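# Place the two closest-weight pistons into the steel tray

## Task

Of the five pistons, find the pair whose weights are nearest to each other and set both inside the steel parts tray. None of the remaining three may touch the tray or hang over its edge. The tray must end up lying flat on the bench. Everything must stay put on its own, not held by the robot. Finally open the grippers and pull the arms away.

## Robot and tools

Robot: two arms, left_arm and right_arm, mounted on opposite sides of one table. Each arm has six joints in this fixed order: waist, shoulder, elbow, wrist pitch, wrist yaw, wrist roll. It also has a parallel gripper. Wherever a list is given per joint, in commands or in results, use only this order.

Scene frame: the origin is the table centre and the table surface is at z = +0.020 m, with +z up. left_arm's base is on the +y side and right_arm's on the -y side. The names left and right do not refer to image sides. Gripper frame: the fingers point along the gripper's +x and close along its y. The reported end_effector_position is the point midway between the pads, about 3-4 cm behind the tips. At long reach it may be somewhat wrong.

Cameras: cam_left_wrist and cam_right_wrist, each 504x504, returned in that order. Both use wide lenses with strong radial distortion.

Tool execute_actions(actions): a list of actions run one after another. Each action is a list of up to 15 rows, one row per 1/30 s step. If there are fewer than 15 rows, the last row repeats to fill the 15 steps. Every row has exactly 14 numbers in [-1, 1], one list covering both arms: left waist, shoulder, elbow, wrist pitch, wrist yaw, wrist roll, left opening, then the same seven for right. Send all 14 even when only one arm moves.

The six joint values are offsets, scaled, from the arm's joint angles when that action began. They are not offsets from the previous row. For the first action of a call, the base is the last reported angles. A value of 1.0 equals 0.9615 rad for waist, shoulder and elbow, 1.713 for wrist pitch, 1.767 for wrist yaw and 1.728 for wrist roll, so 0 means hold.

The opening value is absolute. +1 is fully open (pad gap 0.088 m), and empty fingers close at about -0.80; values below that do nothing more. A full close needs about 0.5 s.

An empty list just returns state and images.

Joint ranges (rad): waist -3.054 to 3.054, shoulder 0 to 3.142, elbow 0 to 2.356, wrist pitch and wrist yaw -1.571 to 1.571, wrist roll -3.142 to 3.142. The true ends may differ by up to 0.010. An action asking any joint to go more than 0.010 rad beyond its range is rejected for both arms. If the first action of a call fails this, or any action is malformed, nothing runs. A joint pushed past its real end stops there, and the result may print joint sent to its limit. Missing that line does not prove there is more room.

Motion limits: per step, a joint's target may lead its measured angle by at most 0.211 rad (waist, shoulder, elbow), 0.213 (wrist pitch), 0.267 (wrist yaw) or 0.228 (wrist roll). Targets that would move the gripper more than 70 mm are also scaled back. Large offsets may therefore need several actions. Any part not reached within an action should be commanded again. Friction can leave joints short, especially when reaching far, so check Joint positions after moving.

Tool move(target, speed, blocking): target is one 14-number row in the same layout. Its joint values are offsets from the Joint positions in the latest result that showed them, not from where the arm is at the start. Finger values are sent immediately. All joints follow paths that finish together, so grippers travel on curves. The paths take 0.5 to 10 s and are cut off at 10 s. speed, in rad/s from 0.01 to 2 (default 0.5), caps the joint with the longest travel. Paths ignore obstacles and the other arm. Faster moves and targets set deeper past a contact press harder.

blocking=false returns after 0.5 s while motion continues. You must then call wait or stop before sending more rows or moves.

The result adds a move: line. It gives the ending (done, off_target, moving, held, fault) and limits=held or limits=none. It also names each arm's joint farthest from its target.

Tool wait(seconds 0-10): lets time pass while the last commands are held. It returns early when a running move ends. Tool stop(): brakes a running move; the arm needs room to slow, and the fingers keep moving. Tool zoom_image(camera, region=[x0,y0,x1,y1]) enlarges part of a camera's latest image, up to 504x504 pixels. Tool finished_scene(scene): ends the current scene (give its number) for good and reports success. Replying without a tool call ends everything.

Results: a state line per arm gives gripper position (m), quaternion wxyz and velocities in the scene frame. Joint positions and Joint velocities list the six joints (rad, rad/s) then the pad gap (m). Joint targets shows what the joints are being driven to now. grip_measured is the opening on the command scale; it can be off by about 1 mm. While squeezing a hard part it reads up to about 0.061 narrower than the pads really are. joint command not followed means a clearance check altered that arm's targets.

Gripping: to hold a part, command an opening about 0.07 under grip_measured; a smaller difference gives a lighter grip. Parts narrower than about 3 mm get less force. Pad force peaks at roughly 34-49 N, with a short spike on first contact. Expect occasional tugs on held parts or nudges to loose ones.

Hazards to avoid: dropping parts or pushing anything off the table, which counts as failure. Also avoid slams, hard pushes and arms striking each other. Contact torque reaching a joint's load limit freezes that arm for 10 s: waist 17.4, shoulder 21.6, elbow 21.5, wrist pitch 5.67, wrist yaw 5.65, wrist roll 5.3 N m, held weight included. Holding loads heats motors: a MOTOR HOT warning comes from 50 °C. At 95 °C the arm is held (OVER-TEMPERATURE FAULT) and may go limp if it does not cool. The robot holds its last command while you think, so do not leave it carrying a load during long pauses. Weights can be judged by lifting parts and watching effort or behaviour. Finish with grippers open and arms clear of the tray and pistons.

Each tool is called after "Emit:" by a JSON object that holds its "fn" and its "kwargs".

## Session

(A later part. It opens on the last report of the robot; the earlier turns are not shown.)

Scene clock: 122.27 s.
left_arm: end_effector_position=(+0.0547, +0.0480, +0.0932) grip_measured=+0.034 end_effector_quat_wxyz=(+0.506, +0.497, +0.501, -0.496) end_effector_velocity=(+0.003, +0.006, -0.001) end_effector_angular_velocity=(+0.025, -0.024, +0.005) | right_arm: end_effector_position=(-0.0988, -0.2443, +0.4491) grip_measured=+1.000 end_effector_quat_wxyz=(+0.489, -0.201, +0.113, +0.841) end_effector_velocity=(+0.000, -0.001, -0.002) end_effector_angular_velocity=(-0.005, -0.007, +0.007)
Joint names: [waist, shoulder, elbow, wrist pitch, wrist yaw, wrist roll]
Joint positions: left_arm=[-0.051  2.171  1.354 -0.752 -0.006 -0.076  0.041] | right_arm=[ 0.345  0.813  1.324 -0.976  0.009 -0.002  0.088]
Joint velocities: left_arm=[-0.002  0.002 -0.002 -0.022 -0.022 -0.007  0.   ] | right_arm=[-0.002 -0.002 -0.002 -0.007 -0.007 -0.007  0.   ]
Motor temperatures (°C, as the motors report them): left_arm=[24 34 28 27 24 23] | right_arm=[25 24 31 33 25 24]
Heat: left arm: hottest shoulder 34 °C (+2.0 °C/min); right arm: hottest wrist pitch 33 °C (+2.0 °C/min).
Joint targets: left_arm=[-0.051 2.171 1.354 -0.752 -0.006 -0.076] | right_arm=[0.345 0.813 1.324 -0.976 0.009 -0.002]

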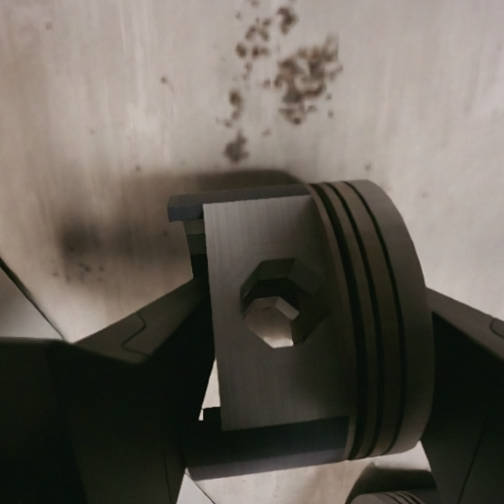

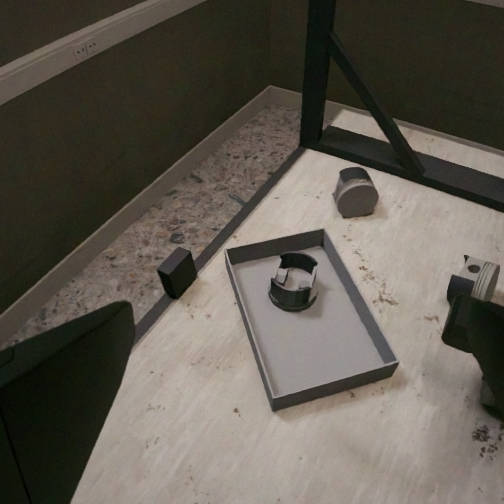

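Emit:
{"fn": "move", "kwargs": {"target": [0,-0.13,0.13,-0.13,0,0,-0.1, 0,0,0,0,0,0,1], "speed": 0.4}}

Emit:
{"fn": "move", "kwargs": {"target": [-0.444,0.48,0.83,-0.196,0,0,-0.1, 0,0,0,0,0,0,1], "speed": 0.7}}

Scene clock: 124.20 s.
left_arm: end_effector_position=(+0.0547, +0.0478, +0.1577) grip_measured=+0.034 end_effector_quat_wxyz=(+0.506, +0.497, +0.501, -0.496) end_effector_velocity=(+0.002, +0.004, +0.001) end_effector_angular_velocity=(+0.017, -0.008, -0.005) | right_arm: end_effector_position=(-0.0988, -0.2443, +0.4491) grip_measured=+1.000 end_effector_quat_wxyz=(+0.489, -0.201, +0.113, +0.841) end_effector_velocity=(+0.000, -0.001, -0.002) end_effector_angular_velocity=(+0.002, -0.018, +0.014)
Joint names: [waist, shoulder, elbow, wrist pitch, wrist yaw, wrist roll]
Joint positions: left_arm=[-0.051  2.06   1.464 -0.971 -0.006 -0.076  0.041] | right_arm=[ 0.345  0.813  1.324 -0.976  0.009 -0.002  0.088]
Joint velocities: left_arm=[ 0.002 -0.002  0.002 -0.022 -0.007  0.007 -0.   ] | right_arm=[-0.002 -0.002 -0.002 -0.007 -0.007 -0.022  0.   ]
Motor temperatures (°C, as the motors report them): left_arm=[24 35 28 27 24 23] | right_arm=[25 24 31 33 25 24]
Heat: left arm: hottest shoulder 35 °C (+3.0 °C/min); right arm: hottest wrist pitch 33 °C (+2.0 °C/min).
Joint targets: left_arm=[-0.051 2.046 1.480 -0.974 -0.006 -0.076] | right_arm=[0.345 0.813 1.324 -0.976 0.009 -0.002]
move: off_target (left_arm); limits=none; left_arm: farthest joint: the elbow, 0.015 radians from its target (0.125 radians at the start); right_arm: farthest joint: the waist, 0.000 radians from its target (0.000 radians at the start)

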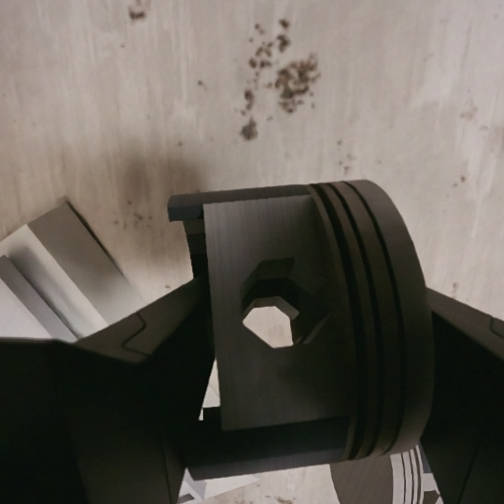

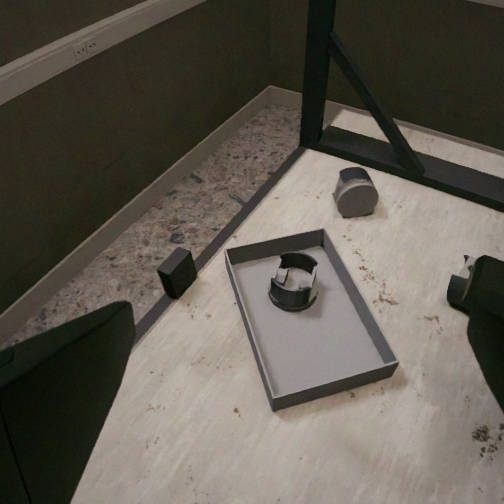

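Scene clock: 126.03 s.
left_arm: end_effector_position=(-0.1501, -0.0004, +0.1600) grip_measured=+0.034 end_effector_quat_wxyz=(+0.388, +0.594, +0.385, -0.590) end_effector_velocity=(+0.001, +0.002, +0.001) end_effector_angular_velocity=(+0.003, -0.010, -0.010) | right_arm: end_effector_position=(-0.0988, -0.2443, +0.4491) grip_measured=+1.000 end_effector_quat_wxyz=(+0.489, -0.201, +0.113, +0.841) end_effector_velocity=(-0.001, -0.001, -0.003) end_effector_angular_velocity=(-0.009, -0.009, +0.012)
Joint names: [waist, shoulder, elbow, wrist pitch, wrist yaw, wrist roll]
Joint positions: left_arm=[-0.479  2.515  2.245 -1.304 -0.006 -0.076  0.041] | right_arm=[ 0.345  0.813  1.324 -0.976  0.009 -0.002  0.088]
Joint velocities: left_arm=[-0.002 -0.002 -0.002 -0.007 -0.007  0.007 -0.   ] | right_arm=[ 0.002  0.002 -0.002 -0.007 -0.007 -0.007  0.   ]
Motor temperatures (°C, as the motors report them): left_arm=[24 35 28 27 24 23] | right_arm=[25 24 31 33 25 24]
Heat: left arm: hottest shoulder 35 °C (+3.0 °C/min); right arm: hottest wrist pitch 33 °C (+2.0 °C/min).
Joint targets: left_arm=[-0.478 2.522 2.262 -1.307 -0.006 -0.076] | right_arm=[0.345 0.813 1.324 -0.976 0.009 -0.002]
move: off_target (left_arm); limits=none; left_arm: farthest joint: the elbow, 0.017 radians from its target (0.798 radians at the start); right_arm: farthest joint: the waist, 0.000 radians from its target (0.000 radians at the start)

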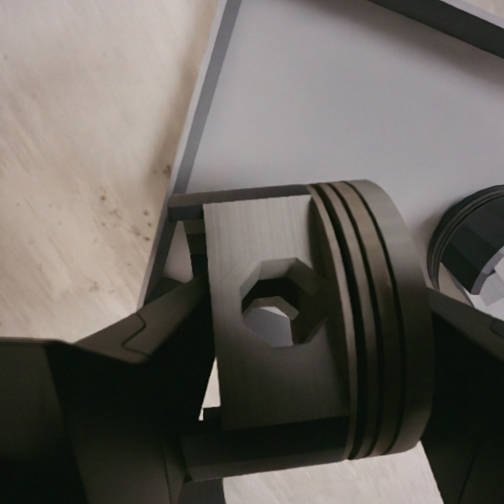

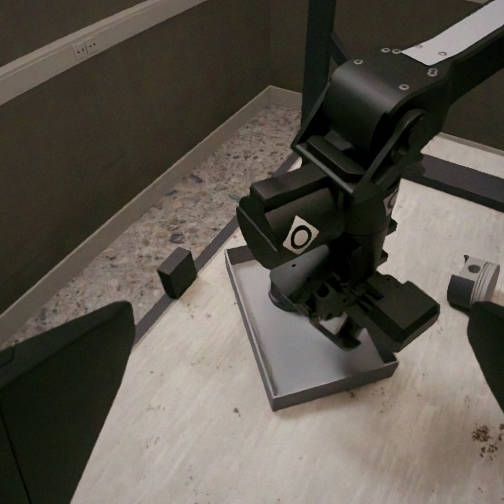

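Emit:
{"fn": "move", "kwargs": {"target": [-0.02,0.097,-0.066,0.087,0,0.15,-0.1, 0,0,0,0,0,0,1], "speed": 0.25}}

Scene clock: 128.00 s.
left_arm: end_effector_position=(-0.1620, -0.0051, +0.1044) grip_measured=+0.034 end_effector_quat_wxyz=(+0.305, +0.640, +0.301, -0.638) end_effector_velocity=(+0.001, +0.002, +0.001) end_effector_angular_velocity=(+0.003, -0.010, -0.010) | right_arm: end_effector_position=(-0.0988, -0.2443, +0.4491) grip_measured=+1.000 end_effector_quat_wxyz=(+0.489, -0.201, +0.113, +0.841) end_effector_velocity=(-0.002, -0.002, -0.002) end_effector_angular_velocity=(-0.008, -0.001, +0.020)
Joint names: [waist, shoulder, elbow, wrist pitch, wrist yaw, wrist roll]
Joint positions: left_arm=[-0.496  2.603  2.189 -1.157 -0.006  0.18   0.041] | right_arm=[ 0.345  0.813  1.324 -0.976  0.009 -0.002  0.088]
Joint velocities: left_arm=[-0.002 -0.002 -0.002 -0.007 -0.007  0.007  0.   ] | right_arm=[-0.002 -0.002 -0.002 -0.007 -0.022 -0.007  0.   ]
Motor temperatures (°C, as the motors report them): left_arm=[24 36 28 27 24 23] | right_arm=[25 24 31 33 25 24]
Heat: left arm: hottest shoulder 36 °C (+4.1 °C/min); right arm: hottest wrist pitch 33 °C (+2.0 °C/min).
Joint targets: left_arm=[-0.498 2.608 2.181 -1.154 -0.006 0.183] | right_arm=[0.345 0.813 1.324 -0.976 0.009 -0.002]
move: done; limits=none; left_arm: farthest joint: the elbow, 0.008 radians from its target (0.063 radians at the start); right_arm: farthest joint: the waist, 0.000 radians from its target (0.000 radians at the start)

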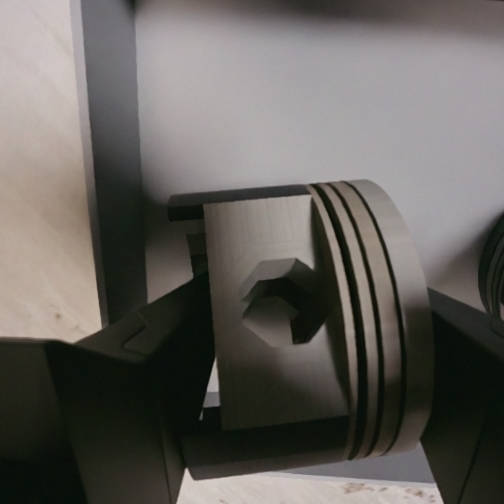

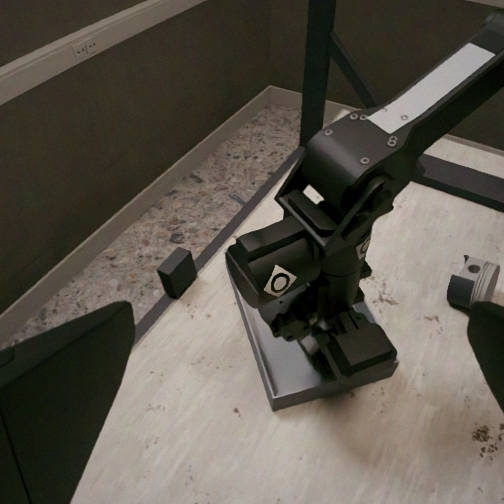

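Emit:
{"fn": "move", "kwargs": {"target": [0,0.016,0,0.007,0,0,-0.1, 0,0,0,0,0,0,1], "speed": 0.04}}

Scene clock: 128.93 s.
left_arm: end_effector_position=(-0.1625, -0.0060, +0.1006) grip_measured=+0.034 end_effector_quat_wxyz=(+0.305, +0.640, +0.301, -0.638) end_effector_velocity=(-0.001, +0.003, +0.001) end_effector_angular_velocity=(+0.003, -0.010, -0.015) | right_arm: end_effector_position=(-0.0988, -0.2443, +0.4491) grip_measured=+1.000 end_effector_quat_wxyz=(+0.489, -0.201, +0.113, +0.841) end_effector_velocity=(-0.000, -0.001, -0.004) end_effector_angular_velocity=(-0.009, -0.009, +0.007)
Joint names: [waist, shoulder, elbow, wrist pitch, wrist yaw, wrist roll]
Joint positions: left_arm=[-0.496  2.611  2.189 -1.148 -0.006  0.18   0.041] | right_arm=[ 0.345  0.813  1.324 -0.976  0.009 -0.002  0.088]
Joint velocities: left_arm=[-0.007 -0.002 -0.002 -0.007 -0.007  0.007 -0.   ] | right_arm=[-0.002 -0.002 -0.007 -0.007 -0.007 -0.007  0.   ]
Motor temperatures (°C, as the motors report them): left_arm=[24 36 28 27 24 23] | right_arm=[25 24 31 33 25 24]
Heat: left arm: hottest shoulder 36 °C (+4.1 °C/min); right arm: hottest wrist pitch 33 °C (+2.0 °C/min).
Joint targets: left_arm=[-0.496 2.619 2.189 -1.145 -0.006 0.180] | right_arm=[0.345 0.813 1.324 -0.976 0.009 -0.002]
move: done; limits=none; left_arm: farthest joint: the shoulder, 0.007 radians from its target (0.015 radians at the start); right_arm: farthest joint: the waist, 0.000 radians from its target (0.000 radians at the start)

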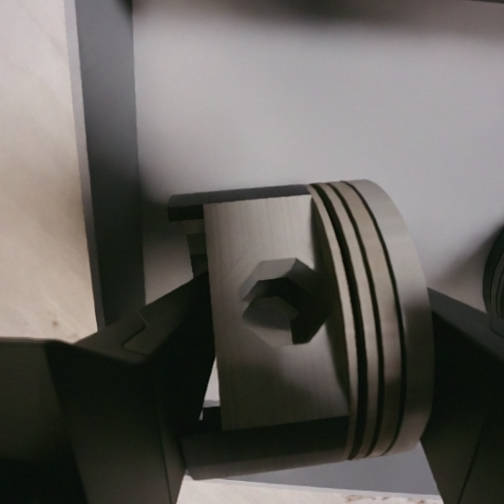

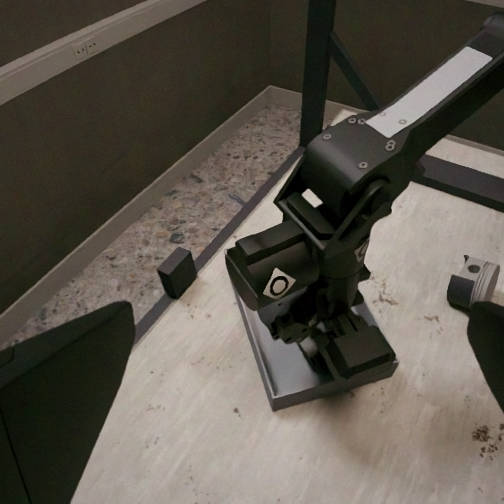

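Nearly touching; release.

Emit:
{"fn": "execute_actions", "kwargs": {"actions": [[[0,0.008,0,0,0,0,0.0,0,0,0,0,0,0,1],[0,0.008,0,0,0,0,0.05,0,0,0,0,0,0,1],[0,0.004,0,0,0,0,0.1,0,0,0,0,0,0,1],[0,0,0,0,0,0,0.15,0,0,0,0,0,0,1],[0,0,0,0,0,0,0.2,0,0,0,0,0,0,1],[0,0,0,0,0,0,0.27,0,0,0,0,0,0,1],[0,0,0,0,0,0,0.34,0,0,0,0,0,0,1],[0,0,0,0,0,0,0.42,0,0,0,0,0,0,1],[0,0,0,0,0,0,0.5,0,0,0,0,0,0,1],[0,0,0,0,0,0,0.6,0,0,0,0,0,0,1],[0,0,0,0,0,0,0.68,0,0,0,0,0,0,1]],[[0,0,0,0,0,0,0.68,0,0,0,0,0,0,1]]]}}

Scene clock: 130.40 s.
left_arm: end_effector_position=(-0.1626, -0.0061, +0.1006) grip_measured=+0.676 end_effector_quat_wxyz=(+0.305, +0.640, +0.301, -0.638) end_effector_velocity=(+0.003, +0.001, +0.001) end_effector_angular_velocity=(+0.003, -0.010, +0.010) | right_arm: end_effector_position=(-0.0988, -0.2443, +0.4491) grip_measured=+1.000 end_effector_quat_wxyz=(+0.489, -0.201, +0.113, +0.841) end_effector_velocity=(+0.001, -0.003, -0.005) end_effector_angular_velocity=(-0.017, -0.014, +0.007)
Joint names: [waist, shoulder, elbow, wrist pitch, wrist yaw, wrist roll]
Joint positions: left_arm=[-0.496  2.611  2.189 -1.147 -0.006  0.18   0.072] | right_arm=[ 0.345  0.813  1.324 -0.976  0.009 -0.002  0.088]
Joint velocities: left_arm=[ 0.002 -0.002 -0.002 -0.007 -0.007 -0.007  0.   ] | right_arm=[-0.002 -0.002 -0.002 -0.022 -0.007 -0.007  0.   ]
Motor temperatures (°C, as the motors report them): left_arm=[24 37 28 27 24 23] | right_arm=[25 24 31 33 25 24]
Heat: left arm: hottest shoulder 37 °C (+5.0 °C/min); right arm: hottest wrist pitch 33 °C (+2.0 °C/min).
Joint targets: left_arm=[-0.496 2.611 2.189 -1.147 -0.006 0.180] | right_arm=[0.345 0.813 1.324 -0.976 0.009 -0.002]

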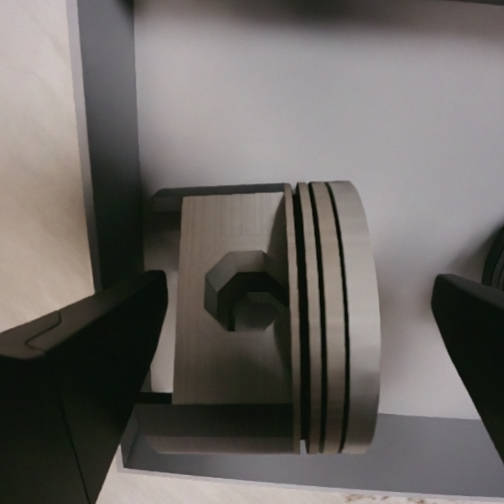

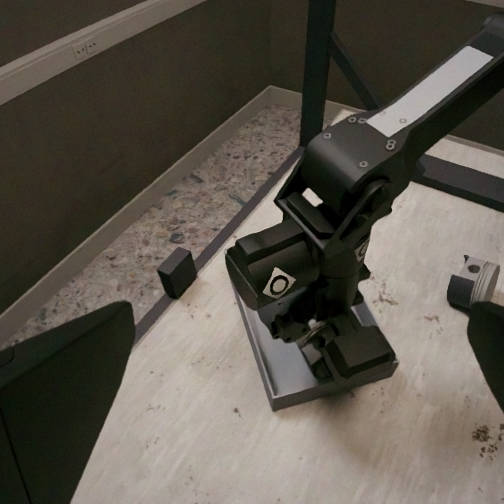

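Emit:
{"fn": "move", "kwargs": {"target": [0,-0.13,0.07,-0.105,0,0,0.68, 0,0,0,0,0,0,1], "speed": 0.4}}

Emit:
{"fn": "move", "kwargs": {"target": [0,-0.7,-0.75,0,0,0,0.68, 0,0,0,0,0,0,1], "speed": 0.9}}

Scene clock: 131.73 s.
left_arm: end_effector_position=(-0.1563, +0.0053, +0.1717) grip_measured=+0.677 end_effector_quat_wxyz=(+0.305, +0.639, +0.300, -0.639) end_effector_velocity=(+0.002, +0.005, +0.001) end_effector_angular_velocity=(+0.016, -0.017, +0.020) | right_arm: end_effector_position=(-0.0988, -0.2443, +0.4491) grip_measured=+1.000 end_effector_quat_wxyz=(+0.489, -0.201, +0.113, +0.841) end_effector_velocity=(+0.003, -0.002, +0.001) end_effector_angular_velocity=(+0.007, -0.007, -0.006)
Joint names: [waist, shoulder, elbow, wrist pitch, wrist yaw, wrist roll]
Joint positions: left_arm=[-0.496  2.492  2.249 -1.324 -0.006  0.18   0.072] | right_arm=[ 0.345  0.813  1.324 -0.976  0.009 -0.002  0.088]
Joint velocities: left_arm=[-0.002 -0.002 -0.002 -0.022 -0.007 -0.022 -0.   ] | right_arm=[-0.002 -0.007  0.002 -0.007  0.007 -0.007  0.   ]
Motor temperatures (°C, as the motors report them): left_arm=[24 37 28 27 24 23] | right_arm=[25 24 31 33 25 24]
Heat: left arm: hottest shoulder 37 °C (+5.0 °C/min); right arm: hottest wrist pitch 33 °C (+2.0 °C/min).
Joint targets: left_arm=[-0.496 2.487 2.257 -1.327 -0.006 0.180] | right_arm=[0.345 0.813 1.324 -0.976 0.009 -0.002]
move: done; limits=none; left_arm: farthest joint: the elbow, 0.007 radians from its target (0.067 radians at the start); right_arm: farthest joint: the waist, 0.000 radians from its target (0.000 radians at the start)

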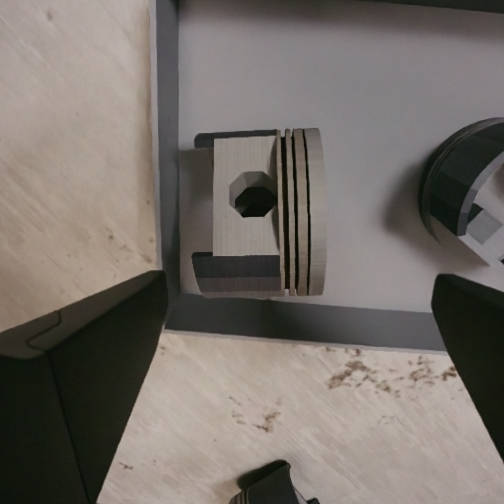

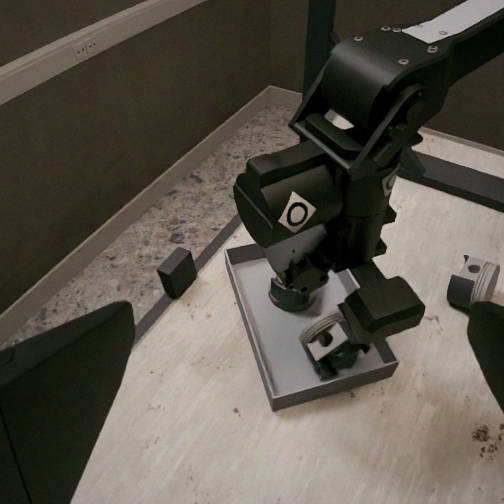

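Scene clock: 133.33 s.
left_arm: end_effector_position=(-0.0822, +0.1392, +0.2562) grip_measured=+0.677 end_effector_quat_wxyz=(+0.296, +0.652, +0.309, -0.626) end_effector_velocity=(+0.003, +0.005, +0.000) end_effector_angular_velocity=(+0.016, -0.017, -0.010) | right_arm: end_effector_position=(-0.0988, -0.2443, +0.4491) grip_measured=+1.000 end_effector_quat_wxyz=(+0.489, -0.201, +0.113, +0.841) end_effector_velocity=(+0.002, +0.004, -0.001) end_effector_angular_velocity=(+0.006, -0.015, -0.019)
Joint names: [waist, shoulder, elbow, wrist pitch, wrist yaw, wrist roll]
Joint positions: left_arm=[-0.496  1.828  1.54  -1.324 -0.006  0.18   0.072] | right_arm=[ 0.345  0.813  1.324 -0.976  0.009 -0.002  0.088]
Joint velocities: left_arm=[-0.002 -0.002 -0.002 -0.022 -0.007  0.007 -0.   ] | right_arm=[-0.002  0.007 -0.002  0.007  0.022 -0.007  0.   ]
Motor temperatures (°C, as the motors report them): left_arm=[24 37 28 27 24 23] | right_arm=[25 24 31 33 25 24]
Heat: left arm: hottest shoulder 37 °C (+5.0 °C/min); right arm: hottest wrist pitch 33 °C (+2.0 °C/min).
Joint targets: left_arm=[-0.496 1.819 1.528 -1.324 -0.006 0.180] | right_arm=[0.345 0.813 1.324 -0.976 0.009 -0.002]
move: off_target (left_arm); limits=none; left_arm: farthest joint: the elbow, 0.013 radians from its target (0.721 radians at the start); right_arm: farthest joint: the waist, 0.000 radians from its target (0.000 radians at the start)

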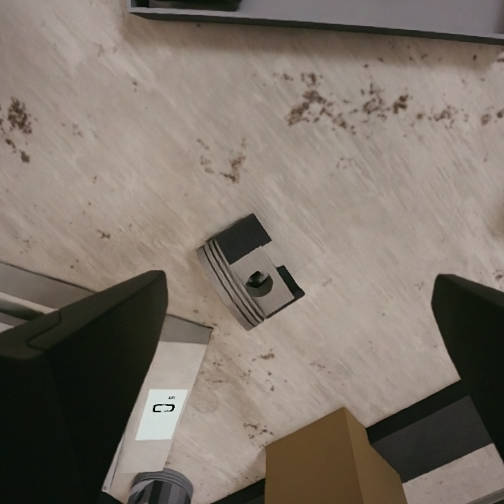

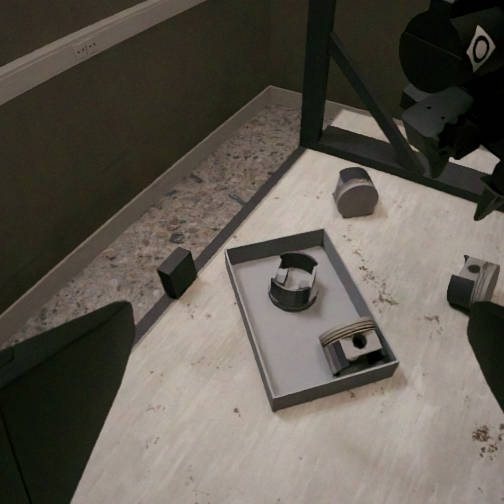

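Emit:
{"fn": "finished_scene", "kwargs": {"scene": 1}}

The scene is finished: the task was done.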